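# Divide magnet block tower into two equal stacks

## Task

Take the tall stack of magnet blocks apart so that it becomes two tidy stacks of the same height standing on the bench, without toppling the neighbouring row of blocks, which must stay upright and close together. The result has to hold up on its own, with no gripper supporting anything at the end. Finish by releasing everything and moving both grippers away.

## Robot and tools

Robot: two six-joint arms with parallel grippers, named left_arm and right_arm. The names are labels only and do not refer to sides of a camera image. Shared scene frame: origin on the table top midway between the arms, +x out over the table, +z up, left_arm on the +y side. Arm bases (root link poses): left_arm at (-0.021, +0.329, 0) m, quat_wxyz (+0.995, 0, 0, +0.100); right_arm at (+0.049, -0.307, 0) m, quat_wxyz (+0.997, 0, 0, -0.073).

Tool execute_actions, argument actions: a list holding one action, one wait, or nothing. An empty list commands nothing and just reports the state, with pictures. An action is {"rows": [...], "steps": n}, n from 1 to 15 (15 if omitted), each step being 1/30 s, and an action needs at least 7 steps. rows holds 1 to 15 rows; row k is applied on step k and the final row repeats for the remaining steps. Every row is one list of 14 plain numbers covering both arms, even when only one arm should move: left_arm's waist, shoulder, elbow, wrist pitch, wrist yaw, wrist roll, opening, then the same seven for right_arm. The six joint numbers are absolute target angles in radians, in the same form the Joint positions line prints. Stated ranges per arm: waist -2.618 to 3.054, shoulder 0.000 to 3.142, elbow 0.000 to 3.142, wrist pitch -1.571 to 1.571, wrist yaw -1.571 to 1.571, wrist roll -2.094 to 2.094. True ends may differ by up to 0.036 rad either way. A target more than 0.036 rad outside a range, and beyond the joint's last reported angle, makes the whole call refused (nothing sent). A target past a real end is clipped to that end and a later result may note "joint sent to its limit"; absence of that note does not prove more travel exists. Opening is an absolute setting from -1 (closed) to +1 (fully open, pads 0.094 m apart). A wait is {"steps": n} with n up to 300, counted from the previous result. Option pictures: true adds camera images to a result that has an action.

Motion: joint speed is limited; each step the sent target is held within a fixed distance of the measured angle (waist 0.202 rad, shoulder 0.258, elbow 0.238, wrist pitch 0.573, wrist yaw and roll 0.522), and targets that would shift a gripper more than 70 mm from where it is are scaled back toward the current angles. So large moves need several calls. Each result is taken 7 steps before its action ends; those steps play out while the next reply is composed, and the arms keep heading toward the last row sent until everything nearly stops or a step is HELD. Only a new action makes them move further or push harder.

Results: the state line "left_arm: … | right_arm: …" gives each gripper's end_effector_position (m) and end_effector_quat_wxyz in the scene frame; that point is between the finger pads, about 1 cm behind the tips, and can be a bit wrong at long reach. Gripper fingers point along its +z and close along its y axis. Joint positions and Joint velocities give one block per arm: six joints in row order (rad, rad/s), then pad gap (m, m/s). grip_measured is the measured opening on the command scale, with a fixed per-gripper error of up to about 1 mm. To hold a block, command about 0.03 below grip_measured (less for a lighter grip); pad force tops out near 50 to 62 N. Joint torques are listed in joint order, with offsets and noise. "joint command not followed" means a clearance check altered or blocked some joint targets; the rest of the row still ran. HELD marks steps on which a row was partly or fully not sent. MOTOR HOT appears from 75 °C; at 90 °C that arm halts for 10 s, and at 100 °C it goes limp and drops; these show as OVER-TEMPERATURE FAULT. Holding loads heats motors, so avoid long static holds.

Tool zoom_image: camera (cam_head_left, cam_head_right, cam_left_wrist, cam_right_wrist; all 504x504) and region [x0, y0, x1, y1] in pixels of that camera's latest image, top-left origin, at most 504 by 504. Returns a closer view. Calibration (intrinsics, distortion, world-to-camera transforms) is given for each camera and can be slightly off; wrist camera poses follow the reported joints.

Tool read_manual: optional section, only "licences"; returns licence text, no motion.

Tool finished_scene: scene = number of the current scene. Replying without any tool call ends the run.

Cautions: do not let blocks drop, slip or be knocked off the table; avoid slamming, hard hits and very hard pushes; keep the two arms from colliding or pressing on each other; expect occasional brief disturbances to held parts or loose blocks. Smooth, economical motion is preferred.

Each tool is called after "Call:" by a JSON object that holds its "op" and its "data", one argument or row to a line.

## Session

Call:
{"op": "execute_actions", "data": {
  "actions": []
}}

Scene clock: 0.00 s of 4600.00 s.
left_arm: end_effector_position=(+0.2079, +0.3457, +0.1646) grip_measured=+1.000 end_effector_quat_wxyz=(+0.123, -0.278, +0.872, -0.384) | right_arm: end_effector_position=(+0.4964, -0.2453, +0.2763) grip_measured=+1.000 end_effector_quat_wxyz=(+0.485, -0.161, +0.859, +0.019)
Joint positions: left_arm=[ 0.478  1.304  0.991 -1.324  0.828  0.091  0.094] | right_arm=[ 0.236  1.462  1.328 -0.427 -0.113 -0.217  0.094]
Joint velocities: left_arm=[ 0.007 -0.012 -0.022  0.022  0.051  0.037  0.   ] | right_arm=[-0.017 -0.002 -0.007  0.037 -0.066 -0.11   0.   ]
Joint torques (N m, as the arm reports them, + toward a larger angle): no reading

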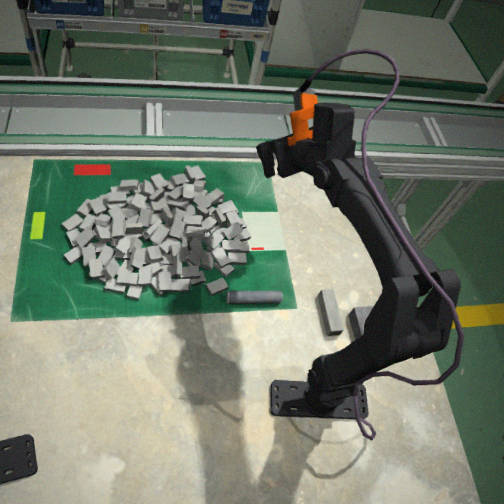

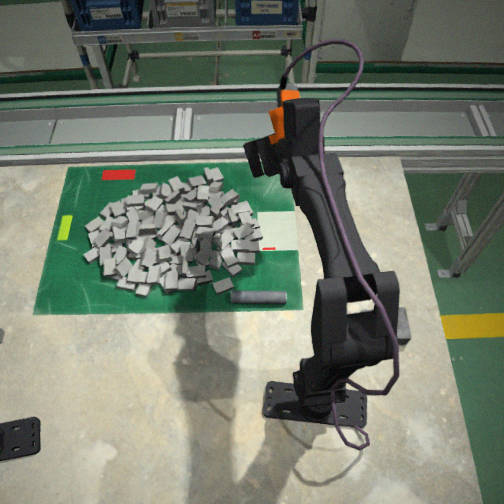

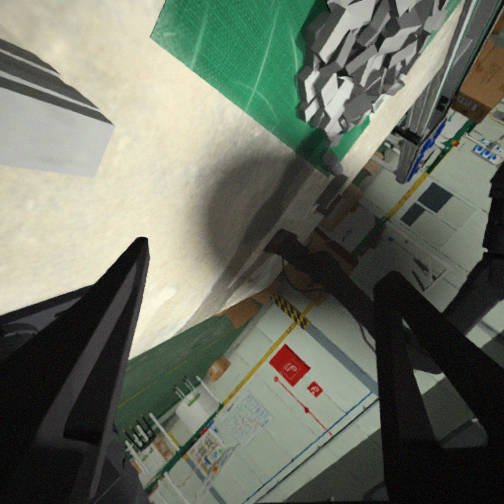

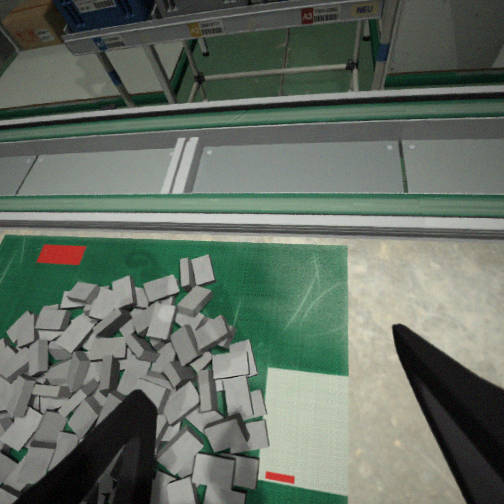

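Call:
{"op": "zoom_image", "data": {
  "camera": "cam_head_left",
  "region": [200, 250, 420, 400]
}}

Call:
{"op": "zoom_image", "data": {
  "camera": "cam_left_wrist",
  "region": [250, 100, 450, 300]
}}

Call:
{"op": "zoom_image", "data": {
  "camera": "cam_left_wrist",
  "region": [0, 0, 200, 200]
}}

Region (200, 250, 420, 400) of cam_head_left's 504x504 image, scaled by 2.291, with more detail than that image has; it fills the top 344 rows of this view, and the rest is white.

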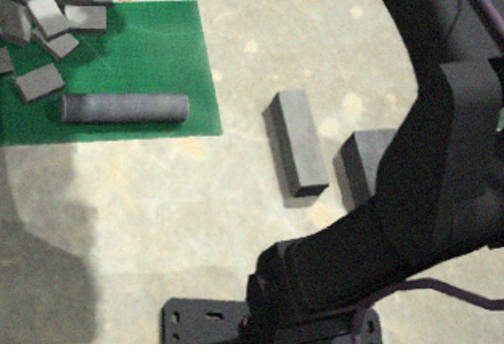

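Region (250, 100, 450, 300) of cam_left_wrist's 504x504 image, scaled by 2.520, with more detail than that image has.

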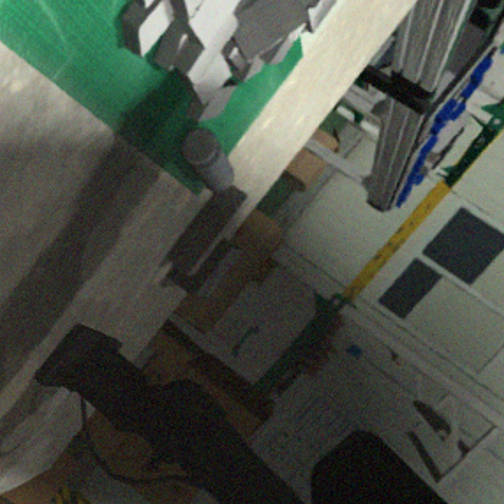

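Region (0, 0, 200, 200) of cam_left_wrist's 504x504 image, scaled by 2.520, with more detail than that image has.

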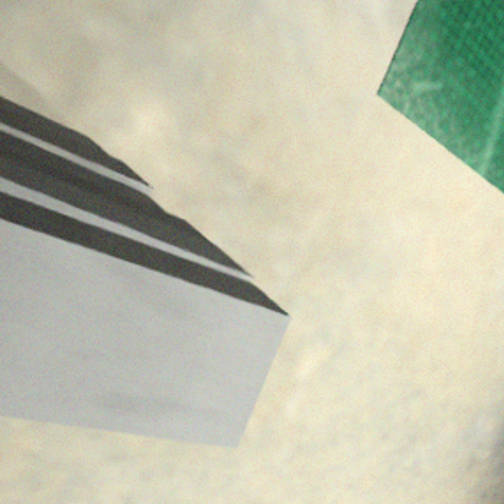

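Call:
{"op": "execute_actions", "data": {
  "actions": [
    {"rows": [[0.478,1.25,1.01,-1.3,0.828,0.091,1,0.3,1.462,1.328,-0.427,-0.113,-0.217,1],[0.478,1.2,1.03,-1.28,0.828,0.091,1,0.35,1.462,1.328,-0.427,-0.113,-0.217,1],[0.478,1.15,1.05,-1.26,0.828,0.091,1,0.4,1.462,1.328,-0.427,-0.113,-0.217,1],[0.46,1.0,1.1,-1.2,0.828,0.091,1,1.45,1.40,1.328,-0.3,0,0,1]], "steps": 15}
  ]
}}

Scene clock: 3.87 s of 4600.00 s.
left_arm: end_effector_position=(+0.2108, +0.3482, +0.2414) grip_measured=+1.000 end_effector_quat_wxyz=(+0.310, -0.185, +0.885, -0.295) | right_arm: end_effector_position=(+0.4596, -0.1031, +0.2988) grip_measured=+1.000 end_effector_quat_wxyz=(+0.512, -0.234, +0.819, +0.108)
Joint positions: left_arm=[ 0.47   1.012  1.081 -1.246  0.815  0.086  0.094] | right_arm=[ 0.59   1.445  1.327 -0.351 -0.038 -0.089  0.094]
Joint velocities: left_arm=[-0.037 -0.857  0.525  0.344  0.125 -0.007  0.   ] | right_arm=[ 1.873 -0.129  0.002  0.388  0.095  0.505  0.   ]
Joint torques (N m, as the arm reports them, + toward a larger angle): left_arm=[-0.65  2.23  5.7   1.16  0.36  0.07] | right_arm=[-0.03 -8.53  8.01  1.34  0.12  0.07]
Steps of this call (steps 1 to 90: nothing new was sent; then 0.60 s passed at rest; steps 91 to 98: the first 8 steps of this action). Readings (joint positions):
91: left_arm=[0.478 1.300 0.991 -1.322 0.826 0.090] | right_arm=[0.243 1.462 1.328 -0.427 -0.109 -0.217]
92: left_arm=[0.478 1.287 0.991 -1.317 0.822 0.090] | right_arm=[0.260 1.462 1.328 -0.427 -0.105 -0.217]
94: left_arm=[0.477 1.217 0.998 -1.296 0.812 0.087] | right_arm=[0.338 1.459 1.327 -0.415 -0.082 -0.186]
98: the state above

Call:
{"op": "execute_actions", "data": {
  "actions": [
    {"rows": [[0.42,0.97,1.11,-1.17,0.72,0.08,1,1.45,1.40,1.328,-0.3,0,0,1],[0.38,0.94,1.12,-1.13,0.6,0.06,1,1.45,1.40,1.328,-0.3,0,0,1],[0.33,0.91,1.13,-1.09,0.46,0.04,1,1.45,1.40,1.328,-0.3,0,0,1],[0.28,0.88,1.14,-1.05,0.32,0.02,1,1.45,1.40,1.328,-0.3,0,0,1],[0.24,0.85,1.14,-1.01,0.18,0.01,1,1.45,1.40,1.328,-0.3,0,0,1],[0.2,0.8,1.14,-0.95,0,0,1,1.45,1.40,1.328,-0.3,0,0,1]], "steps": 15}
  ]
}}

Call:
{"op": "execute_actions", "data": {
  "actions": [
    {"steps": 15}
  ],
  "pictures": true
}}

Scene clock: 4.50 s of 4600.00 s.
left_arm: end_effector_position=(+0.2107, +0.3776, +0.2639) grip_measured=+1.000 end_effector_quat_wxyz=(+0.391, -0.125, +0.911, -0.047) | right_arm: end_effector_position=(+0.1610, +0.1395, +0.3190) grip_measured=+1.000 end_effector_quat_wxyz=(+0.435, -0.517, +0.653, +0.342)
Joint positions: left_arm=[ 0.219  0.84   1.106 -1.069  0.287  0.028  0.094] | right_arm=[ 1.461  1.426  1.327 -0.299 -0.017 -0.011  0.094]
Joint velocities: left_arm=[-0.354 -0.769  0.183  0.593 -1.81  -0.125  0.   ] | right_arm=[-0.134 -0.066  0.002 -0.066  0.139  0.007  0.   ]
Joint torques (N m, as the arm reports them, + toward a larger angle): left_arm=[ 0.28  0.81  9.27  2.21  0.02 -0.06] | right_arm=[-0.16 -7.76  8.11  1.46  0.05  0.07]
Steps of this call (steps 1 to 7: the last 7 steps of your previous action; steps 8 to 11: the robot went on to your last target; steps 12 to 19: the first 8 steps of this action). Readings (joint positions):
12: left_arm=[0.460 0.996 1.101 -1.219 0.802 0.085] | right_arm=[1.406 1.434 1.327 -0.299 -0.013 -0.017]
13: left_arm=[0.439 0.991 1.101 -1.208 0.762 0.080] | right_arm=[1.449 1.434 1.327 -0.299 -0.019 -0.016]
15: left_arm=[0.362 0.962 1.101 -1.170 0.627 0.061] | right_arm=[1.481 1.433 1.327 -0.299 -0.024 -0.015]
19: the state above

Scene clock: 5.00 s of 4600.00 s.
left_arm: end_effector_position=(+0.2051, +0.4248, +0.2913) grip_measured=+1.000 end_effector_quat_wxyz=(+0.434, -0.177, +0.879, +0.084) | right_arm: end_effector_position=(+0.1643, +0.1379, +0.3205) grip_measured=+1.000 end_effector_quat_wxyz=(+0.438, -0.512, +0.656, +0.340)
Joint positions: left_arm=[ 0.209  0.799  1.123 -0.98   0.016  0.005  0.094] | right_arm=[ 1.455  1.422  1.327 -0.299 -0.011 -0.008  0.094]
Joint velocities: left_arm=[-0.007  0.007  0.007 -0.007 -0.022 -0.022  0.   ] | right_arm=[-0.012  0.002 -0.002  0.007 -0.081 -0.051  0.   ]
Joint torques (N m, as the arm reports them, + toward a larger angle): left_arm=[-0.71  0.56  8.56  2.36 -0.04 -0.04] | right_arm=[-0.34 -7.71  8.13  1.48  0.15  0.11]
Kept back: nothing.
Steps of this call (steps 1 to 7: the last 7 steps of your previous action; steps 8 to 15: the robot went on to your last target). Readings (joint positions):
1: left_arm=[0.212 0.819 1.112 -1.051 0.232 0.024] | right_arm=[1.457 1.424 1.327 -0.299 -0.015 -0.010]
2: left_arm=[0.209 0.805 1.118 -1.034 0.186 0.020] | right_arm=[1.456 1.423 1.327 -0.299 -0.013 -0.010]
4: left_arm=[0.209 0.799 1.123 -1.005 0.120 0.014] | right_arm=[1.455 1.422 1.327 -0.299 -0.012 -0.009]
8: left_arm=[0.209 0.799 1.123 -0.986 0.051 0.008] | right_arm=[1.455 1.422 1.327 -0.299 -0.011 -0.008]
15: the state above
camera_calibration (this result's frames):
cam_left_wrist: T_world_to_cam=[[0.501772, -0.844294, 0.188129, 0.209504], [-0.863359, -0.502222, 0.0488282, 0.38861], [0.0532571, -0.186923, -0.98093, 0.458432], [0, 0, 0, 1]] pos_world=[0.205972, 0.457743, 0.3913]
cam_right_wrist: T_world_to_cam=[[0.874531, -0.346323, -0.339493, 0.0164145], [-0.483936, -0.668849, -0.564311, 0.399228], [-0.0316353, 0.657801, -0.752528, 0.256736], [0, 0, 0, 1]] pos_world=[0.186968, 0.103827, 0.424062]

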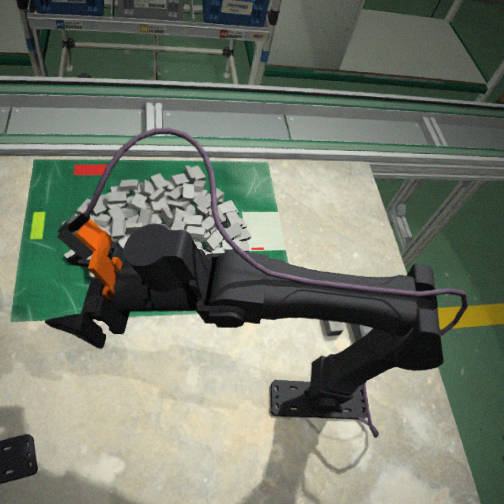

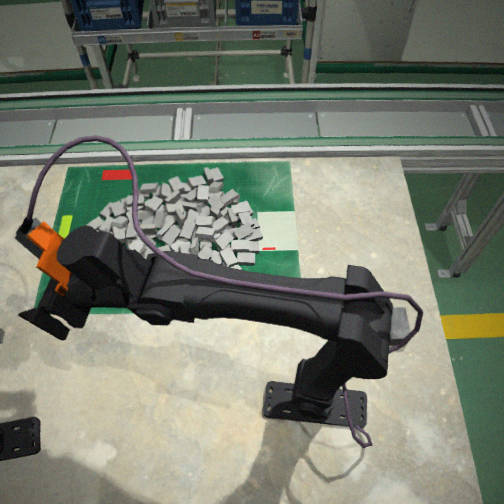

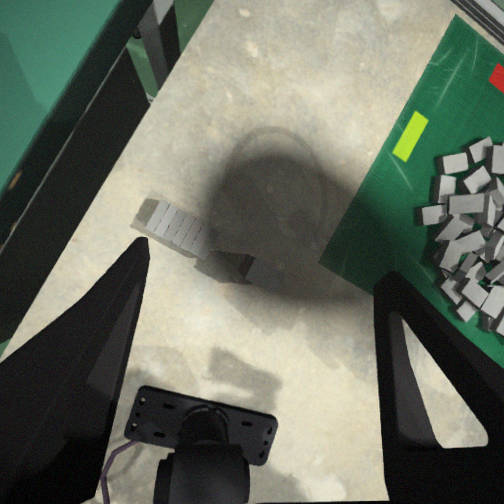

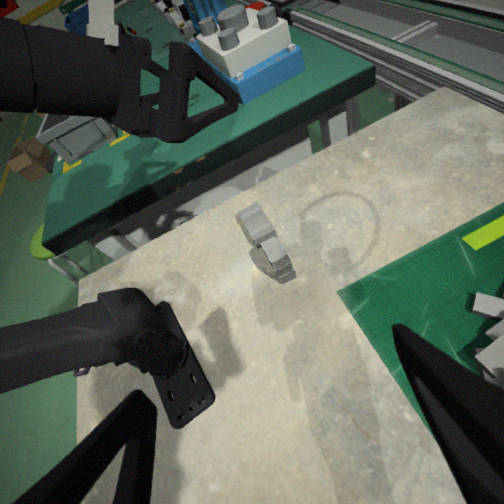

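Call:
{"op": "zoom_image", "data": {
  "camera": "cam_right_wrist",
  "region": [215, 190, 325, 300]
}}

Call:
{"op": "zoom_image", "data": {
  "camera": "cam_left_wrist",
  "region": [120, 160, 310, 350]
}}

Region (215, 190, 325, 300) of cam_right_wrist's 504x504 image, scaled by 4.582, with more detail than that image has.

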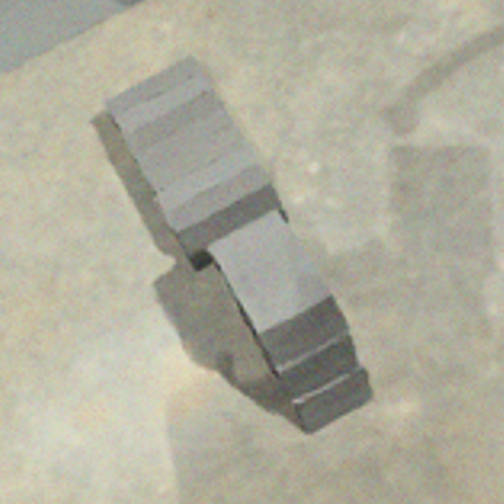

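Region (120, 160, 310, 350) of cam_left_wrist's 504x504 image, scaled by 2.653, with more detail than that image has.

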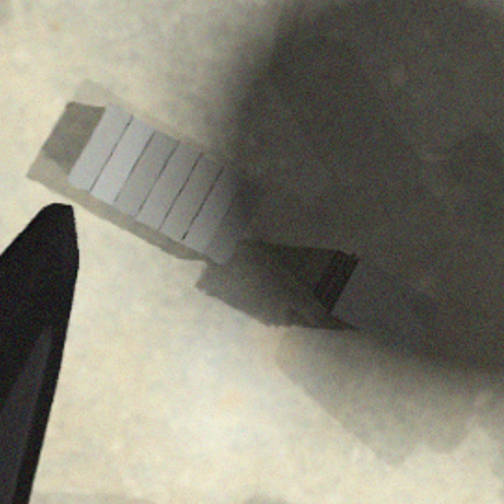

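Call:
{"op": "execute_actions", "data": {
  "actions": [
    {"rows": [[0.19,0.84,1.135,-0.99,0,0.02,1,1.46,1.35,1.27,-0.28,0,0,1],[0.17,0.89,1.135,-1.02,0,0.04,1,1.46,1.26,1.19,-0.26,0,0,1],[0.145,0.95,1.135,-1.05,0,0.06,1,1.47,1.16,1.1,-0.23,0,0,1],[0.12,1.01,1.135,-1.08,0,0.08,1,1.47,1.06,1.0,-0.2,0,0,1],[0.095,1.07,1.135,-1.11,0,0.1,1,1.48,0.96,0.91,-0.17,0,0,1],[0.07,1.13,1.135,-1.14,0,0.12,1,1.48,0.86,0.82,-0.14,0,0,1],[0.05,1.19,1.135,-1.17,0,0.14,1,1.49,0.76,0.73,-0.11,0,0,1],[0.03,1.25,1.135,-1.2,0,0.16,1,1.49,0.66,0.64,-0.08,0,0,1],[0.015,1.3,1.135,-1.23,0,0.17,1,1.49,0.56,0.55,-0.05,0,0,1],[0.0,1.34,1.135,-1.25,0,0.17,1,1.49,0.46,0.46,-0.02,0,0,1],[-0.01,1.37,1.135,-1.27,0,0.17,1,1.49,0.36,0.36,0,0,0,1],[-0.012,1.395,1.135,-1.28,0,0.17,1,1.49,0.27,0.27,0,0,0,1],[-0.012,1.41,1.135,-1.29,0,0.17,1,1.49,0.19,0.19,0,0,0,1],[-0.012,1.41,1.135,-1.29,0,0.17,1,1.49,0.12,0.12,0,0,0,1],[-0.012,1.41,1.135,-1.29,0,0.17,1,1.49,0.08,0.08,0,0,0,1]], "steps": 15}
  ]
}}

Call:
{"op": "execute_actions", "data": {
  "actions": [
    {"steps": 22}
  ],
  "pictures": true
}}

Scene clock: 17.73 s of 4600.00 s.
left_arm: end_effector_position=(+0.2408, +0.4033, +0.1987) grip_measured=+1.000 end_effector_quat_wxyz=(+0.242, -0.091, +0.965, +0.044) | right_arm: end_effector_position=(+0.1284, +0.0301, +0.2956) grip_measured=+1.000 end_effector_quat_wxyz=(-0.476, +0.496, -0.622, -0.375)
Joint positions: left_arm=[ 0.074  1.136  1.132 -1.069 -0.001  0.085  0.094] | right_arm=[ 1.476  0.907  0.806 -0.168 -0.01  -0.007  0.094]
Joint velocities: left_arm=[-0.618  2.083 -0.002 -0.623  0.051  0.505  0.   ] | right_arm=[ 0.149 -2.796 -2.386  0.579  0.007 -0.051  0.   ]
Joint torques (N m, as the arm reports them, + toward a larger angle): left_arm=[-0.61 -3.09  7.69  1.03  0.01  0.07] | right_arm=[ 0.39 -1.58  7.36  1.42  0.13  0.09]
Steps of this call (steps 1 to 15: the robot went on to your last target; steps 16 to 90: nothing new was sent; then 9.47 s passed at rest; steps 91 to 98: the first 8 steps of this action). Readings (joint positions):
91: left_arm=[0.208 0.803 1.123 -0.980 0.006 0.006] | right_arm=[1.455 1.416 1.318 -0.291 -0.011 -0.008]
92: left_arm=[0.200 0.814 1.124 -0.984 0.004 0.010] | right_arm=[1.455 1.393 1.287 -0.274 -0.011 -0.008]
94: left_arm=[0.167 0.879 1.130 -1.005 0.001 0.027] | right_arm=[1.458 1.274 1.151 -0.240 -0.011 -0.008]
98: the state above

Scene clock: 18.47 s of 4600.00 s.
left_arm: end_effector_position=(+0.2055, +0.3739, +0.1154) grip_measured=+1.000 end_effector_quat_wxyz=(-0.007, -0.016, +1.000, -0.002) | right_arm: end_effector_position=(+0.1045, -0.0611, +0.1880) grip_measured=+1.000 end_effector_quat_wxyz=(+0.544, -0.451, +0.561, +0.431)
Joint positions: left_arm=[-0.006  1.432  1.127 -1.281  0.002  0.163  0.094] | right_arm=[ 1.482  0.099  0.068 -0.006 -0.01  -0.007  0.094]
Joint velocities: left_arm=[-0.017 -0.002 -0.007 -0.051 -0.066  0.095  0.   ] | right_arm=[ 0.002 -0.012 -0.007 -0.007 -0.081  0.066  0.   ]
Joint torques (N m, as the arm reports them, + toward a larger angle): left_arm=[-0.38 -5.84  7.5   0.31 -0.01  0.08] | right_arm=[0.57 0.1  9.03 1.52 0.13 0.09]
Kept back: nothing.
Steps of this call (steps 1 to 7: the last 7 steps of your previous action; steps 8 to 22: the robot went on to your last target). Readings (joint positions):
1: left_arm=[0.053 1.207 1.132 -1.092 -0.000 0.101] | right_arm=[1.480 0.808 0.723 -0.143 -0.010 -0.007]
2: left_arm=[0.035 1.273 1.132 -1.115 0.000 0.114] | right_arm=[1.482 0.709 0.640 -0.116 -0.010 -0.007]
4: left_arm=[0.007 1.374 1.132 -1.163 0.001 0.132] | right_arm=[1.482 0.510 0.477 -0.065 -0.010 -0.007]
8: left_arm=[-0.006 1.436 1.127 -1.233 0.002 0.151] | right_arm=[1.482 0.143 0.167 -0.015 -0.010 -0.007]
22: the state above
camera_calibration (this result's frames):
cam_left_wrist: T_world_to_cam=[[0.259807, -0.965659, 0.00149999, 0.31605], [-0.548994, -0.146427, 0.8229, 0.0850841], [-0.794422, -0.214619, -0.568184, 0.413227], [0, 0, 0, 1]] pos_world=[0.292875, 0.406341, 0.164299]
cam_right_wrist: T_world_to_cam=[[0.91213, -0.201701, -0.356841, -0.0370104], [-0.409883, -0.440722, -0.798599, 0.212667], [0.0038102, 0.874689, -0.48467, 0.245206], [0, 0, 0, 1]] pos_world=[0.119993, -0.128217, 0.275472]

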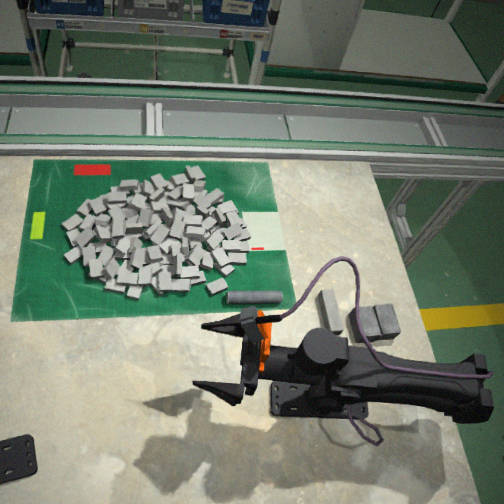

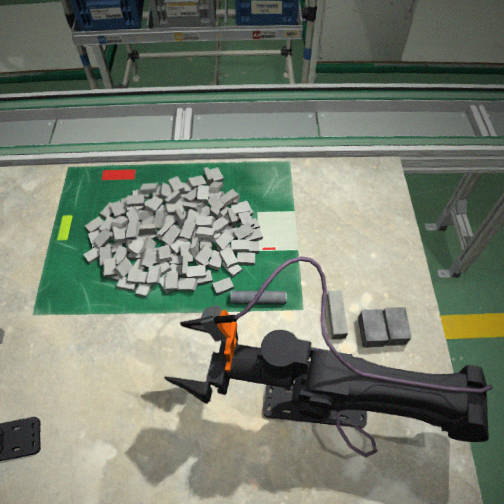

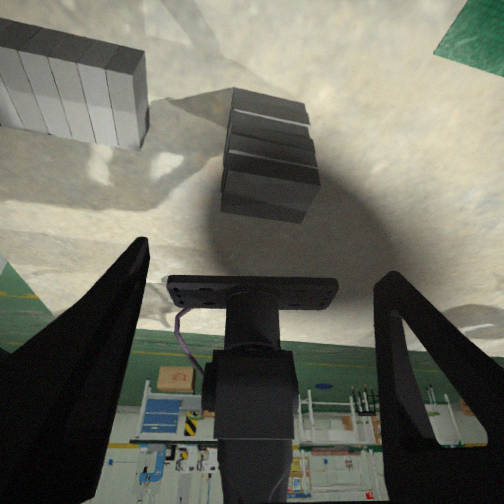

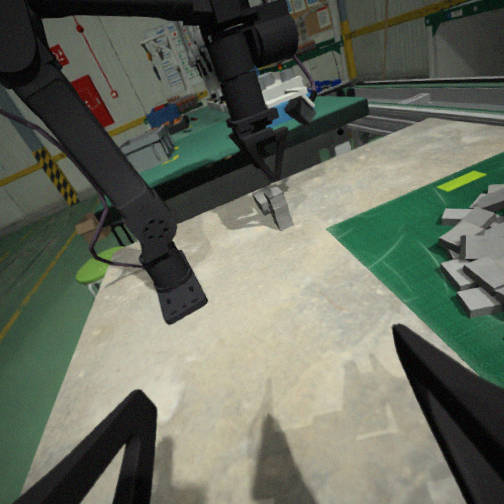

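Call:
{"op": "zoom_image", "data": {
  "camera": "cam_left_wrist",
  "region": [195, 75, 345, 235]
}}

Call:
{"op": "zoom_image", "data": {
  "camera": "cam_right_wrist",
  "region": [230, 140, 330, 240]
}}

Region (195, 75, 345, 235) of cam_left_wrist's 504x504 image, scaled by 3.150, with more detail than that image has; it fills the left 472 columns of this view, and the rest is white.

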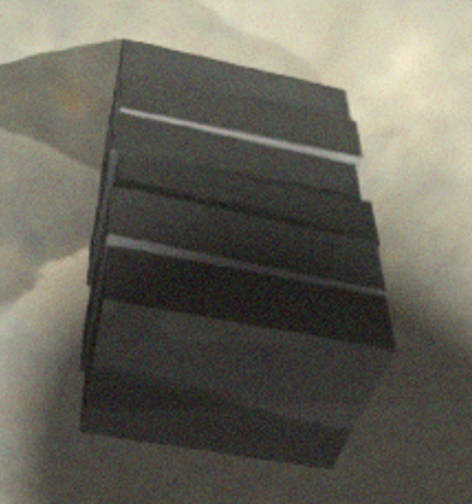

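Region (230, 140, 330, 240) of cam_right_wrist's 504x504 image, scaled by 5.040, with more detail than that image has.

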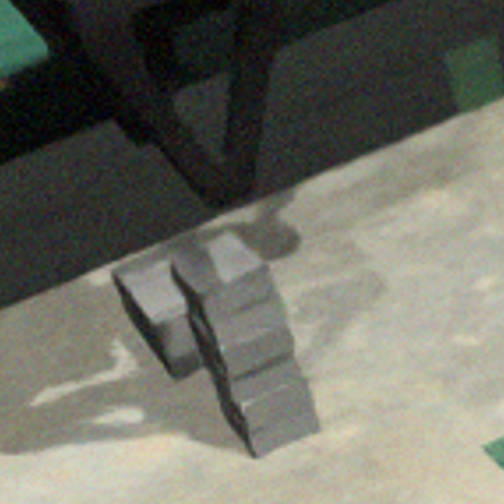

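Call:
{"op": "execute_actions", "data": {
  "actions": [
    {"rows": [[-0.006,1.40,1.125,-1.275,0,0.16,0.8,1.49,0.08,0.08,0,0,0,1],[0.0,1.39,1.11,-1.255,0,0.152,0.6,1.49,0.08,0.08,0,0,0,1],[0.004,1.385,1.09,-1.23,0,0.147,0.4,1.49,0.08,0.08,0,0,0,1],[0.005,1.386,1.068,-1.205,0,0.147,0.25,1.49,0.08,0.08,0,0,0,1],[0.005,1.389,1.046,-1.18,0,0.147,0.25,1.49,0.08,0.08,0,0,0,1],[0.005,1.393,1.023,-1.152,0,0.147,0.25,1.49,0.08,0.08,0,0,0,1],[0.005,1.398,1.0,-1.125,0,0.147,0.25,1.49,0.08,0.08,0,0,0,1],[0.005,1.404,0.978,-1.097,0,0.147,0.25,1.49,0.08,0.08,0,0,0,1],[0.005,1.411,0.956,-1.069,0,0.147,0.25,1.49,0.08,0.08,0,0,0,1],[0.005,1.418,0.936,-1.043,0,0.147,0.25,1.49,0.08,0.08,0,0,0,1],[0.005,1.425,0.918,-1.02,0,0.147,0.25,1.49,0.08,0.08,0,0,0,1],[0.005,1.43,0.903,-1.0,0,0.147,0.25,1.49,0.08,0.08,0,0,0,1],[0.005,1.434,0.892,-0.987,0,0.147,0.25,1.49,0.08,0.08,0,0,0,1],[0.005,1.437,0.885,-0.98,0,0.147,0.25,1.49,0.08,0.08,0,0,0,1]], "steps": 15}
  ]
}}

Call:
{"op": "execute_actions", "data": {
  "actions": [
    {"steps": 18}
  ],
  "pictures": true
}}

Scene clock: 22.73 s of 4600.00 s.
left_arm: end_effector_position=(+0.2002, +0.3728, +0.0969) grip_measured=+0.253 end_effector_quat_wxyz=(+0.000, -0.019, +1.000, -0.001) | right_arm: end_effector_position=(+0.1045, -0.0611, +0.1887) grip_measured=+1.000 end_effector_quat_wxyz=(+0.545, -0.450, +0.561, +0.432)
Joint positions: left_arm=[-0.006  1.403  1.03  -1.197  0.002  0.156  0.059] | right_arm=[ 1.482  0.099  0.068 -0.003 -0.01  -0.007  0.094]
Joint velocities: left_arm=[-0.032  0.002 -0.72   0.623  0.007  0.007 -0.001] | right_arm=[ 0.012 -0.007  0.007  0.007 -0.007 -0.066  0.   ]
Joint torques (N m, as the arm reports them, + toward a larger angle): left_arm=[ 0.94 -3.9   6.12  0.48  0.01 -0.07] | right_arm=[0.61 0.09 9.04 1.56 0.13 0.09]
Steps of this call (steps 1 to 30: the robot went on to your last target; steps 31 to 90: nothing new was sent; then 1.00 s passed at rest; steps 91 to 98: the first 8 steps of this action). Readings (joint positions):
91: left_arm=[-0.006 1.431 1.127 -1.282 0.002 0.164] | right_arm=[1.482 0.099 0.068 -0.003 -0.010 -0.007]
92: left_arm=[-0.006 1.428 1.125 -1.280 0.002 0.163] | right_arm=[1.482 0.099 0.068 -0.003 -0.010 -0.007]
94: left_arm=[-0.006 1.414 1.108 -1.262 0.002 0.160] | right_arm=[1.482 0.099 0.068 -0.003 -0.010 -0.007]
98: the state above

Scene clock: 23.33 s of 4600.00 s.
left_arm: end_effector_position=(+0.2026, +0.3733, +0.0545) grip_measured=+0.253 end_effector_quat_wxyz=(+0.006, -0.021, +1.000, +0.000) | right_arm: end_effector_position=(+0.1045, -0.0611, +0.1887) grip_measured=+1.000 end_effector_quat_wxyz=(+0.545, -0.450, +0.561, +0.432)
Joint positions: left_arm=[-0.006  1.44   0.888 -1.007  0.002  0.153  0.059] | right_arm=[ 1.482  0.099  0.068 -0.003 -0.01  -0.007  0.094]
Joint velocities: left_arm=[ 0.007 -0.012  0.002  0.066 -0.007  0.007  0.002] | right_arm=[-0.012 -0.012  0.007 -0.022 -0.022 -0.037  0.   ]
Joint torques (N m, as the arm reports them, + toward a larger angle): left_arm=[ 0.86 -4.32  6.15  0.7   0.02 -0.06] | right_arm=[0.6  0.1  9.02 1.56 0.12 0.1 ]
Kept back: nothing.
Steps of this call (steps 1 to 7: the last 7 steps of your previous action; steps 8 to 18: the robot went on to your last target). Readings (joint positions):
1: left_arm=[-0.006 1.403 1.004 -1.175 0.002 0.156] | right_arm=[1.482 0.099 0.068 -0.003 -0.010 -0.007]
2: left_arm=[-0.006 1.405 0.980 -1.156 0.002 0.155] | right_arm=[1.482 0.099 0.068 -0.003 -0.010 -0.007]
4: left_arm=[-0.006 1.414 0.938 -1.116 0.002 0.154] | right_arm=[1.482 0.099 0.068 -0.003 -0.010 -0.007]
8: left_arm=[-0.006 1.438 0.891 -1.055 0.002 0.154] | right_arm=[1.482 0.099 0.068 -0.003 -0.010 -0.007]
18: the state above
camera_calibration (this result's frames):
cam_left_wrist: T_world_to_cam=[[0.26931, -0.963048, 0.00341211, 0.313342], [-0.568535, -0.156125, 0.807708, 0.141846], [-0.777329, -0.219464, -0.589572, 0.375718], [0, 0, 0, 1]] pos_world=[0.288314, 0.406365, 0.105874]
cam_right_wrist: T_world_to_cam=[[0.912351, -0.200774, -0.356799, -0.0367485], [-0.409388, -0.438646, -0.799994, 0.213547], [0.00410978, 0.875945, -0.482394, 0.245123], [0, 0, 0, 1]] pos_world=[0.119944, -0.128421, 0.275971]

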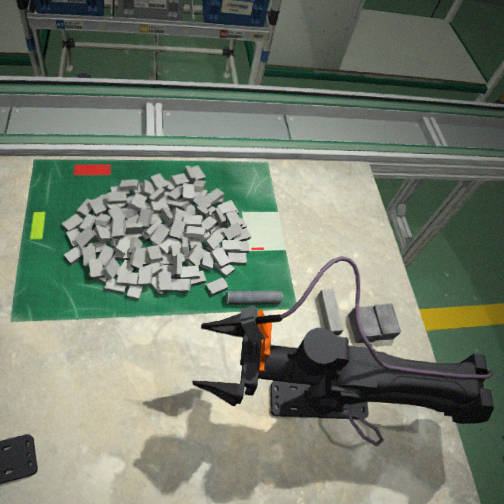

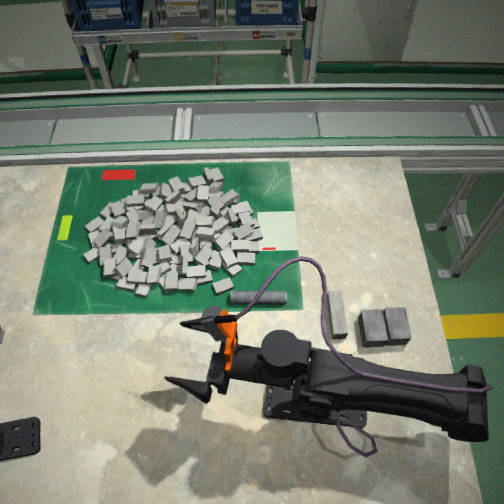

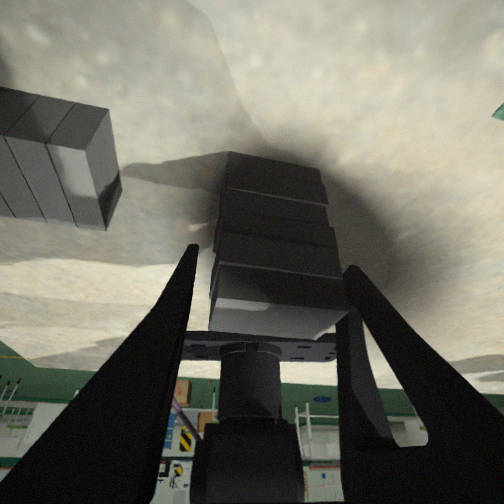

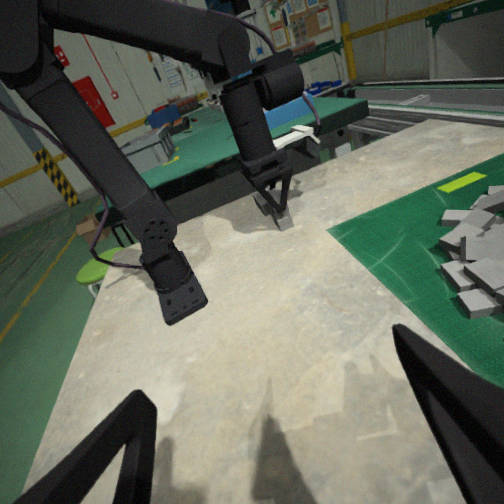

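Call:
{"op": "zoom_image", "data": {
  "camera": "cam_left_wrist",
  "region": [170, 140, 380, 350]
}}

Region (170, 140, 380, 350) of cam_left_wrist's 504x504 image, scaled by 2.400, with more detail than that image has.

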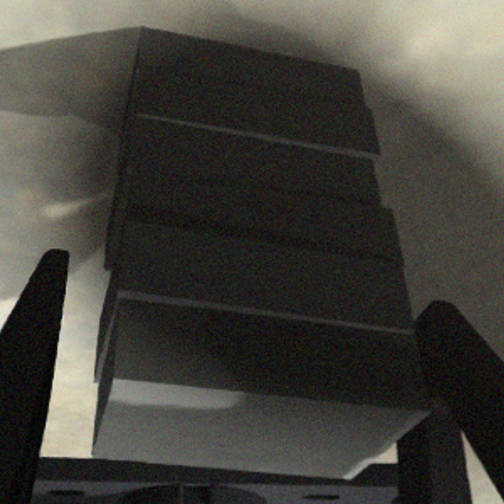

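Call:
{"op": "execute_actions", "data": {
  "actions": [
    {"rows": [[0.008,1.442,0.88,-0.975,0,0.147,0.2,1.49,0.08,0.08,0,0,0,1],[0.011,1.447,0.875,-0.97,0,0.147,0.15,1.49,0.08,0.08,0,0,0,1],[0.014,1.452,0.87,-0.965,0,0.147,0.1,1.49,0.08,0.08,0,0,0,1],[0.014,1.456,0.865,-0.96,0,0.147,0.05,1.49,0.08,0.08,0,0,0,1]], "steps": 15}
  ]
}}

Call:
{"op": "execute_actions", "data": {
  "actions": [
    {"steps": 8}
  ],
  "pictures": true
}}

Scene clock: 25.77 s of 4600.00 s.
left_arm: end_effector_position=(+0.2027, +0.3758, +0.0496) grip_measured=+0.053 end_effector_quat_wxyz=(+0.005, -0.026, +1.000, +0.000) | right_arm: end_effector_position=(+0.1045, -0.0611, +0.1888) grip_measured=+1.000 end_effector_quat_wxyz=(+0.545, -0.450, +0.560, +0.432)
Joint positions: left_arm=[ 0.005  1.45   0.876 -0.987  0.002  0.153  0.049] | right_arm=[ 1.482  0.099  0.068 -0.003 -0.01  -0.007  0.094]
Joint velocities: left_arm=[ 0.002  0.042 -0.076 -0.066 -0.022  0.007 -0.   ] | right_arm=[-0.007 -0.017 -0.012 -0.022  0.022  0.022  0.   ]
Joint torques (N m, as the arm reports them, + toward a larger angle): left_arm=[ 0.8  -4.03  5.75  0.74  0.   -0.09] | right_arm=[0.56 0.08 9.   1.55 0.13 0.11]
Steps of this call (steps 1 to 15: the robot went on to your last target; steps 16 to 65: nothing new was sent; steps 66 to 73: the first 8 steps of this action). Readings (joint positions):
66: left_arm=[-0.005 1.440 0.888 -1.003 0.002 0.153] | right_arm=[1.482 0.099 0.068 -0.003 -0.010 -0.007]
67: left_arm=[-0.004 1.440 0.888 -1.002 0.002 0.153] | right_arm=[1.482 0.099 0.068 -0.003 -0.010 -0.007]
69: left_arm=[0.002 1.440 0.886 -0.996 0.002 0.153] | right_arm=[1.482 0.099 0.068 -0.003 -0.010 -0.007]
73: the state above

Scene clock: 26.03 s of 4600.00 s.
left_arm: end_effector_position=(+0.2023, +0.3757, +0.0485) grip_measured=+0.053 end_effector_quat_wxyz=(+0.004, -0.026, +1.000, -0.000) | right_arm: end_effector_position=(+0.1045, -0.0611, +0.1888) grip_measured=+1.000 end_effector_quat_wxyz=(+0.545, -0.450, +0.560, +0.432)
Joint positions: left_arm=[ 0.005  1.453  0.874 -0.984  0.002  0.153  0.049] | right_arm=[ 1.482  0.099  0.068 -0.003 -0.01  -0.007  0.094]
Joint velocities: left_arm=[-0.017 -0.002 -0.012  0.022  0.007  0.051  0.001] | right_arm=[-0.007  0.002 -0.007  0.007 -0.051 -0.037  0.   ]
Joint torques (N m, as the arm reports them, + toward a larger angle): left_arm=[ 0.82 -3.98  5.58  0.7  -0.01 -0.07] | right_arm=[0.57 0.1  9.04 1.56 0.12 0.1 ]
Kept back: nothing.
Steps of this call (steps 1 to 7: the last 7 steps of your previous action; step 8: the robot went on to your last target). Readings (joint positions):
1: left_arm=[0.005 1.452 0.875 -0.987 0.002 0.153] | right_arm=[1.482 0.099 0.068 -0.003 -0.010 -0.007]
2: left_arm=[0.005 1.453 0.874 -0.987 0.002 0.153] | right_arm=[1.482 0.099 0.068 -0.003 -0.010 -0.007]
4: left_arm=[0.005 1.453 0.874 -0.986 0.002 0.153] | right_arm=[1.482 0.099 0.068 -0.003 -0.010 -0.007]
8: the state above
camera_calibration (this result's frames):
cam_left_wrist: T_world_to_cam=[[0.279593, -0.960114, 0.00311371, 0.312607], [-0.563814, -0.161561, 0.809946, 0.147965], [-0.777137, -0.228211, -0.586497, 0.375602], [0, 0, 0, 1]] pos_world=[0.287916, 0.40976, 0.0994722]
cam_right_wrist: T_world_to_cam=[[0.912383, -0.200642, -0.356792, -0.0367111], [-0.409317, -0.438349, -0.800193, 0.213673], [0.00415246, 0.876124, -0.482068, 0.245111], [0, 0, 0, 1]] pos_world=[0.119937, -0.12845, 0.276042]

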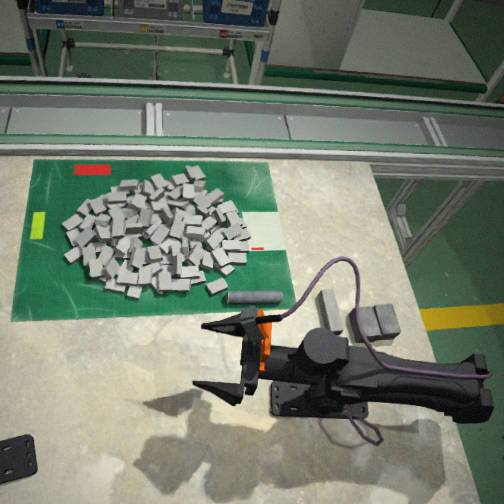

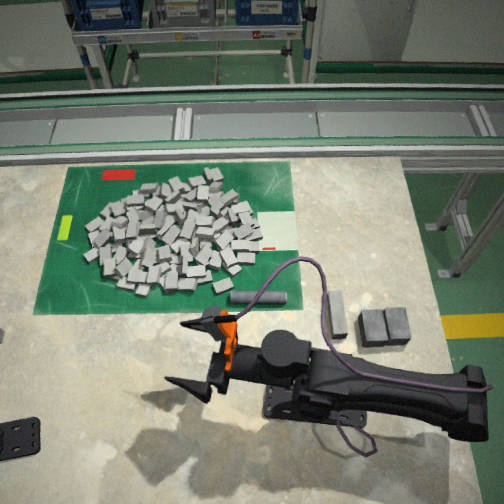

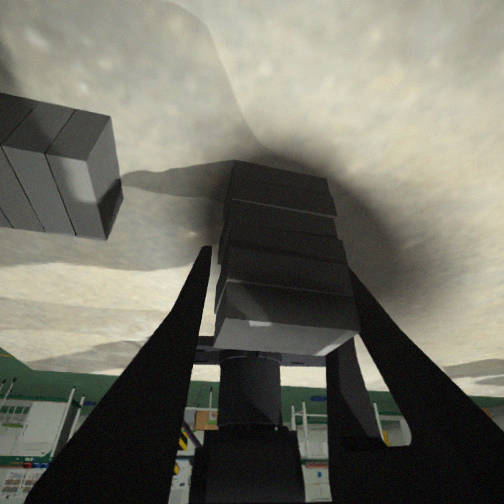

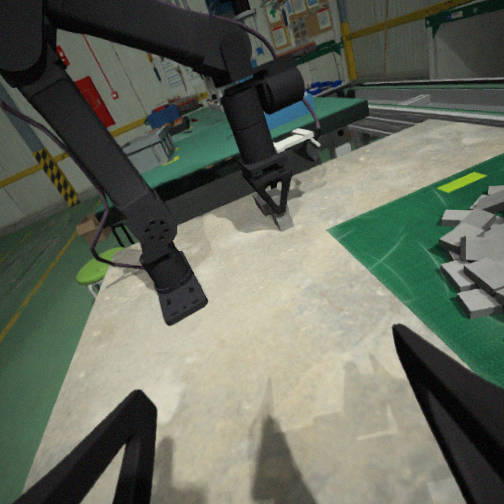

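Call:
{"op": "zoom_image", "data": {
  "camera": "cam_left_wrist",
  "region": [170, 150, 380, 360]
}}

Call:
{"op": "zoom_image", "data": {
  "camera": "cam_right_wrist",
  "region": [245, 165, 315, 235]
}}

Region (170, 150, 380, 360) of cam_left_wrist's 504x504 image, scaled by 2.400, with more detail than that image has.

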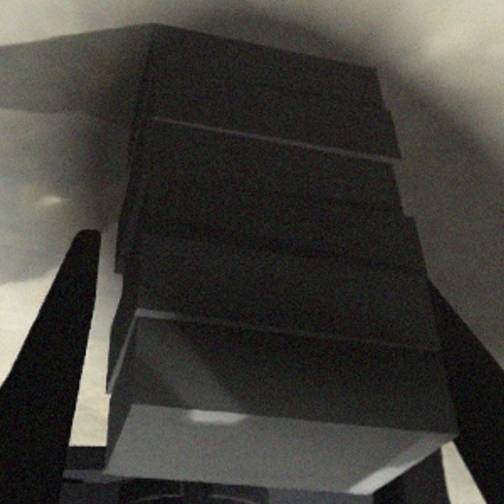

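Region (245, 165, 315, 235) of cam_right_wrist's 504x504 image, scaled by 7.200, with more detail than that image has.

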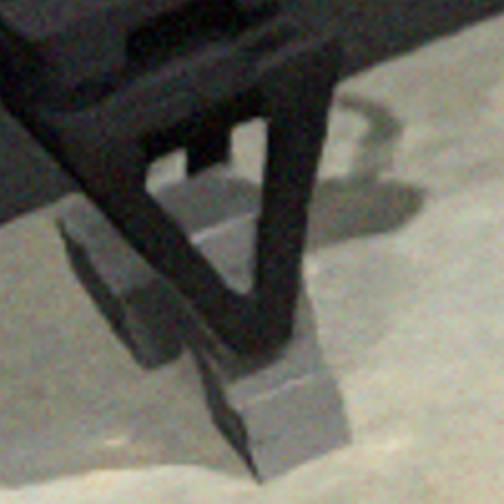

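Call:
{"op": "execute_actions", "data": {
  "actions": [
    {"rows": [[0.012,1.459,0.862,-0.958,0,0.147,0.03,1.49,0.08,0.08,0,0,0,1],[0.012,1.462,0.859,-0.956,0,0.147,0.0,1.49,0.08,0.08,0,0,0,1]], "steps": 15}
  ]
}}

Scene clock: 28.00 s of 4600.00 s.
left_arm: end_effector_position=(+0.2034, +0.3759, +0.0485) grip_measured=+0.003 end_effector_quat_wxyz=(+0.006, -0.026, +1.000, +0.000) | right_arm: end_effector_position=(+0.1045, -0.0611, +0.1888) grip_measured=+1.000 end_effector_quat_wxyz=(+0.545, -0.450, +0.560, +0.432)
Joint positions: left_arm=[ 0.005  1.453  0.874 -0.98   0.002  0.153  0.047] | right_arm=[ 1.482  0.099  0.068 -0.003 -0.01  -0.007  0.094]
Joint velocities: left_arm=[-0.007 -0.002 -0.007 -0.022  0.007 -0.007  0.001] | right_arm=[-0.002 -0.002 -0.012 -0.022 -0.037 -0.007  0.   ]
Joint torques (N m, as the arm reports them, + toward a larger angle): left_arm=[ 0.54 -3.43  5.16  0.74 -0.01 -0.04] | right_arm=[0.56 0.06 9.04 1.56 0.12 0.08]
Steps of this call (steps 1 to 15: the robot went on to your last target; steps 16 to 51: nothing new was sent; steps 52 to 59: the first 8 steps of this action). Readings (joint positions):
52: left_arm=[0.005 1.453 0.874 -0.983 0.002 0.153] | right_arm=[1.482 0.099 0.068 -0.003 -0.010 -0.007]
53: left_arm=[0.005 1.453 0.874 -0.982 0.002 0.153] | right_arm=[1.482 0.099 0.068 -0.003 -0.010 -0.007]
55: left_arm=[0.005 1.453 0.874 -0.981 0.002 0.153] | right_arm=[1.482 0.099 0.068 -0.003 -0.010 -0.007]
59: the state above

Call:
{"op": "execute_actions", "data": {
  "actions": [
    {"rows": [[0.012,1.456,0.854,-0.958,0,0.147,0.0,1.49,0.08,0.08,0,0,0,1]], "steps": 15}
  ]
}}

Scene clock: 28.67 s of 4600.00 s.
left_arm: end_effector_position=(+0.2035, +0.3760, +0.0485) grip_measured=+0.003 end_effector_quat_wxyz=(+0.006, -0.026, +1.000, +0.000) | right_arm: end_effector_position=(+0.1045, -0.0611, +0.1888) grip_measured=+1.000 end_effector_quat_wxyz=(+0.545, -0.450, +0.560, +0.432)
Joint positions: left_arm=[ 0.005  1.453  0.874 -0.979  0.002  0.153  0.047] | right_arm=[ 1.482  0.099  0.068 -0.003 -0.01  -0.007  0.094]
Joint velocities: left_arm=[-0.007  0.007  0.012 -0.051 -0.007 -0.066  0.001] | right_arm=[-0.012 -0.012  0.002 -0.007  0.007  0.007  0.   ]
Joint torques (N m, as the arm reports them, + toward a larger angle): left_arm=[ 0.63 -3.85  4.65  0.69  0.01 -0.07] | right_arm=[0.55 0.15 8.98 1.56 0.14 0.1 ]
Steps of this call (steps 1 to 7: the last 7 steps of your previous action; steps 8 to 12: the robot went on to your last target; steps 13 to 20: the first 8 steps of this action). Readings (joint positions):
13: left_arm=[0.005 1.453 0.874 -0.979 0.002 0.153] | right_arm=[1.482 0.099 0.068 -0.003 -0.010 -0.007]
14: left_arm=[0.005 1.453 0.874 -0.979 0.002 0.153] | right_arm=[1.482 0.099 0.068 -0.003 -0.010 -0.007]
16: left_arm=[0.005 1.453 0.874 -0.979 0.002 0.153] | right_arm=[1.482 0.099 0.068 -0.003 -0.010 -0.007]
20: the state above

Call:
{"op": "execute_actions", "data": {
  "actions": [
    {"rows": [[0.012,1.456,0.843,-0.96,0,0.147,0.0,1.49,0.08,0.08,0,0,0,1],[0.012,1.456,0.843,-0.96,0,0.147,0.0,1.49,0.08,0.08,0,0,0,1],[0.012,1.456,0.858,-0.96,0,0.147,0.0,1.49,0.08,0.08,0,0,0,1]], "steps": 15}
  ]
}}

Scene clock: 37.50 s of 4600.00 s.
left_arm: end_effector_position=(+0.2005, +0.3754, +0.0457) grip_measured=+0.003 end_effector_quat_wxyz=(+0.002, -0.026, +1.000, -0.000) | right_arm: end_effector_position=(+0.1045, -0.0611, +0.1888) grip_measured=+1.000 end_effector_quat_wxyz=(+0.545, -0.450, +0.560, +0.432)
Joint positions: left_arm=[ 0.005  1.453  0.862 -0.976  0.002  0.153  0.047] | right_arm=[ 1.482  0.099  0.068 -0.003 -0.01  -0.007  0.094]
Joint velocities: left_arm=[-0.007 -0.007 -0.007  0.051  0.007  0.022  0.   ] | right_arm=[-0.012 -0.012 -0.007  0.007 -0.007 -0.081  0.   ]
Joint torques (N m, as the arm reports them, + toward a larger angle): left_arm=[ 0.62 -3.9   6.08  0.6  -0.02 -0.09] | right_arm=[0.56 0.17 9.02 1.56 0.12 0.1 ]
Steps of this call (steps 1 to 7: the last 7 steps of your previous action; steps 8 to 15: the robot went on to your last target; steps 16 to 90: nothing new was sent; then 5.57 s passed at rest; steps 91 to 98: the first 8 steps of this action). Readings (joint positions):
91: left_arm=[0.005 1.453 0.871 -0.977 0.002 0.153] | right_arm=[1.482 0.099 0.068 -0.003 -0.010 -0.007]
92: left_arm=[0.005 1.453 0.867 -0.975 0.002 0.153] | right_arm=[1.482 0.099 0.068 -0.003 -0.010 -0.007]
94: left_arm=[0.005 1.453 0.862 -0.976 0.002 0.153] | right_arm=[1.482 0.099 0.068 -0.003 -0.010 -0.007]
98: the state above

Call:
{"op": "execute_actions", "data": {
  "actions": [
    {"rows": [[0.01,1.456,0.862,-0.965,0,0.15,-0.03,1.49,0.08,0.08,0,0,0,1],[0.01,1.456,0.862,-0.965,0,0.15,-0.06,1.49,0.08,0.08,0,0,0,1],[0.01,1.456,0.862,-0.965,0,0.15,-0.08,1.49,0.08,0.08,0,0,0,1],[0.01,1.456,0.862,-0.965,0,0.15,-0.1,1.49,0.08,0.08,0,0,0,1],[0.01,1.456,0.862,-0.965,0,0.15,-0.12,1.49,0.08,0.08,0,0,0,1],[0.01,1.456,0.862,-0.965,0,0.15,-0.14,1.49,0.08,0.08,0,0,0,1],[0.01,1.456,0.862,-0.965,0,0.15,-0.16,1.49,0.08,0.08,0,0,0,1]], "steps": 15}
  ]
}}

Call:
{"op": "execute_actions", "data": {
  "actions": [
    {"steps": 7}
  ],
  "pictures": true
}}

Scene clock: 38.10 s of 4600.00 s.
left_arm: end_effector_position=(+0.2006, +0.3748, +0.0457) grip_measured=-0.132 end_effector_quat_wxyz=(+0.003, -0.026, +1.000, -0.002) | right_arm: end_effector_position=(+0.1045, -0.0611, +0.1888) grip_measured=+1.000 end_effector_quat_wxyz=(+0.545, -0.450, +0.560, +0.432)
Joint positions: left_arm=[ 0.005  1.453  0.862 -0.976  0.005  0.153  0.041] | right_arm=[ 1.482  0.099  0.068 -0.003 -0.01  -0.007  0.094]
Joint velocities: left_arm=[-0.007  0.007  0.002 -0.037 -0.066 -0.066  0.   ] | right_arm=[ 0.002  0.002  0.002 -0.037  0.007 -0.037  0.   ]
Joint torques (N m, as the arm reports them, + toward a larger angle): left_arm=[ 0.42 -3.96  6.46  0.55 -0.03 -0.05] | right_arm=[0.6  0.06 9.04 1.57 0.13 0.07]
Steps of this call (steps 1 to 7: the last 7 steps of your previous action; steps 8 to 10: the robot went on to your last target; steps 11 to 18: the first 8 steps of this action). Readings (joint positions):
11: left_arm=[0.005 1.453 0.862 -0.976 0.002 0.153] | right_arm=[1.482 0.099 0.068 -0.003 -0.010 -0.007]
12: left_arm=[0.005 1.453 0.862 -0.976 0.002 0.153] | right_arm=[1.482 0.099 0.068 -0.003 -0.010 -0.007]
14: left_arm=[0.005 1.453 0.862 -0.976 0.004 0.153] | right_arm=[1.482 0.099 0.068 -0.003 -0.010 -0.007]
18: the state above

Scene clock: 38.33 s of 4600.00 s.
left_arm: end_effector_position=(+0.2006, +0.3748, +0.0457) grip_measured=-0.132 end_effector_quat_wxyz=(+0.003, -0.026, +1.000, -0.002) | right_arm: end_effector_position=(+0.1045, -0.0611, +0.1888) grip_measured=+1.000 end_effector_quat_wxyz=(+0.545, -0.450, +0.560, +0.432)
Joint positions: left_arm=[ 0.005  1.453  0.862 -0.976  0.005  0.153  0.041] | right_arm=[ 1.482  0.099  0.068 -0.003 -0.01  -0.007  0.094]
Joint velocities: left_arm=[ 0.002 -0.002 -0.007  0.007 -0.022  0.081 -0.001] | right_arm=[ 0.012  0.007  0.012  0.007 -0.066  0.051  0.   ]
Joint torques (N m, as the arm reports them, + toward a larger angle): left_arm=[ 0.46 -3.78  6.44  0.56 -0.04 -0.03] | right_arm=[0.55 0.1  9.04 1.57 0.13 0.09]
Kept back: nothing.
Steps of this call (steps 1 to 7: the last 7 steps of your previous action). Readings (joint positions):
1: left_arm=[0.005 1.453 0.862 -0.976 0.005 0.153] | right_arm=[1.482 0.099 0.068 -0.003 -0.010 -0.007]
2: left_arm=[0.005 1.453 0.862 -0.976 0.005 0.153] | right_arm=[1.482 0.099 0.068 -0.003 -0.010 -0.007]
4: left_arm=[0.005 1.453 0.862 -0.976 0.005 0.153] | right_arm=[1.482 0.099 0.068 -0.003 -0.010 -0.007]
7: the state above
camera_calibration (this result's frames):
cam_left_wrist: T_world_to_cam=[[0.279588, -0.960102, 0.00588751, 0.31209], [-0.561595, -0.15856, 0.812077, 0.147461], [-0.778744, -0.230353, -0.58352, 0.373405], [0, 0, 0, 1]] pos_world=[0.286344, 0.409034, 0.0963017]
cam_right_wrist: T_world_to_cam=[[0.912383, -0.200642, -0.356792, -0.0367111], [-0.409317, -0.438349, -0.800193, 0.213673], [0.00415246, 0.876124, -0.482068, 0.245111], [0, 0, 0, 1]] pos_world=[0.119937, -0.12845, 0.276042]

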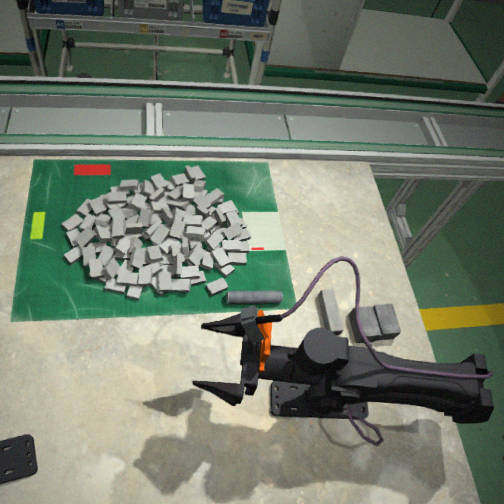

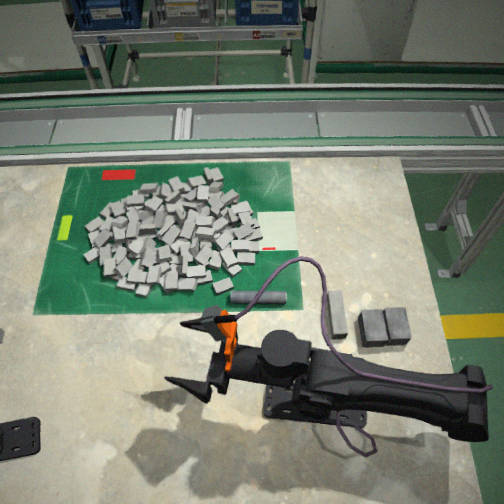

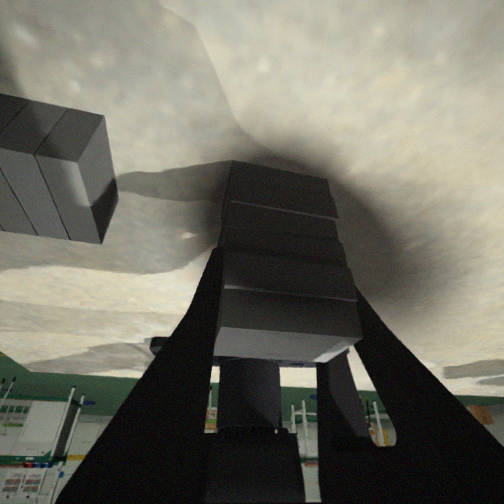

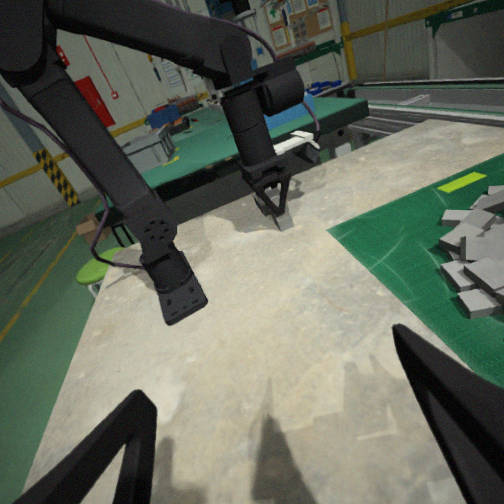

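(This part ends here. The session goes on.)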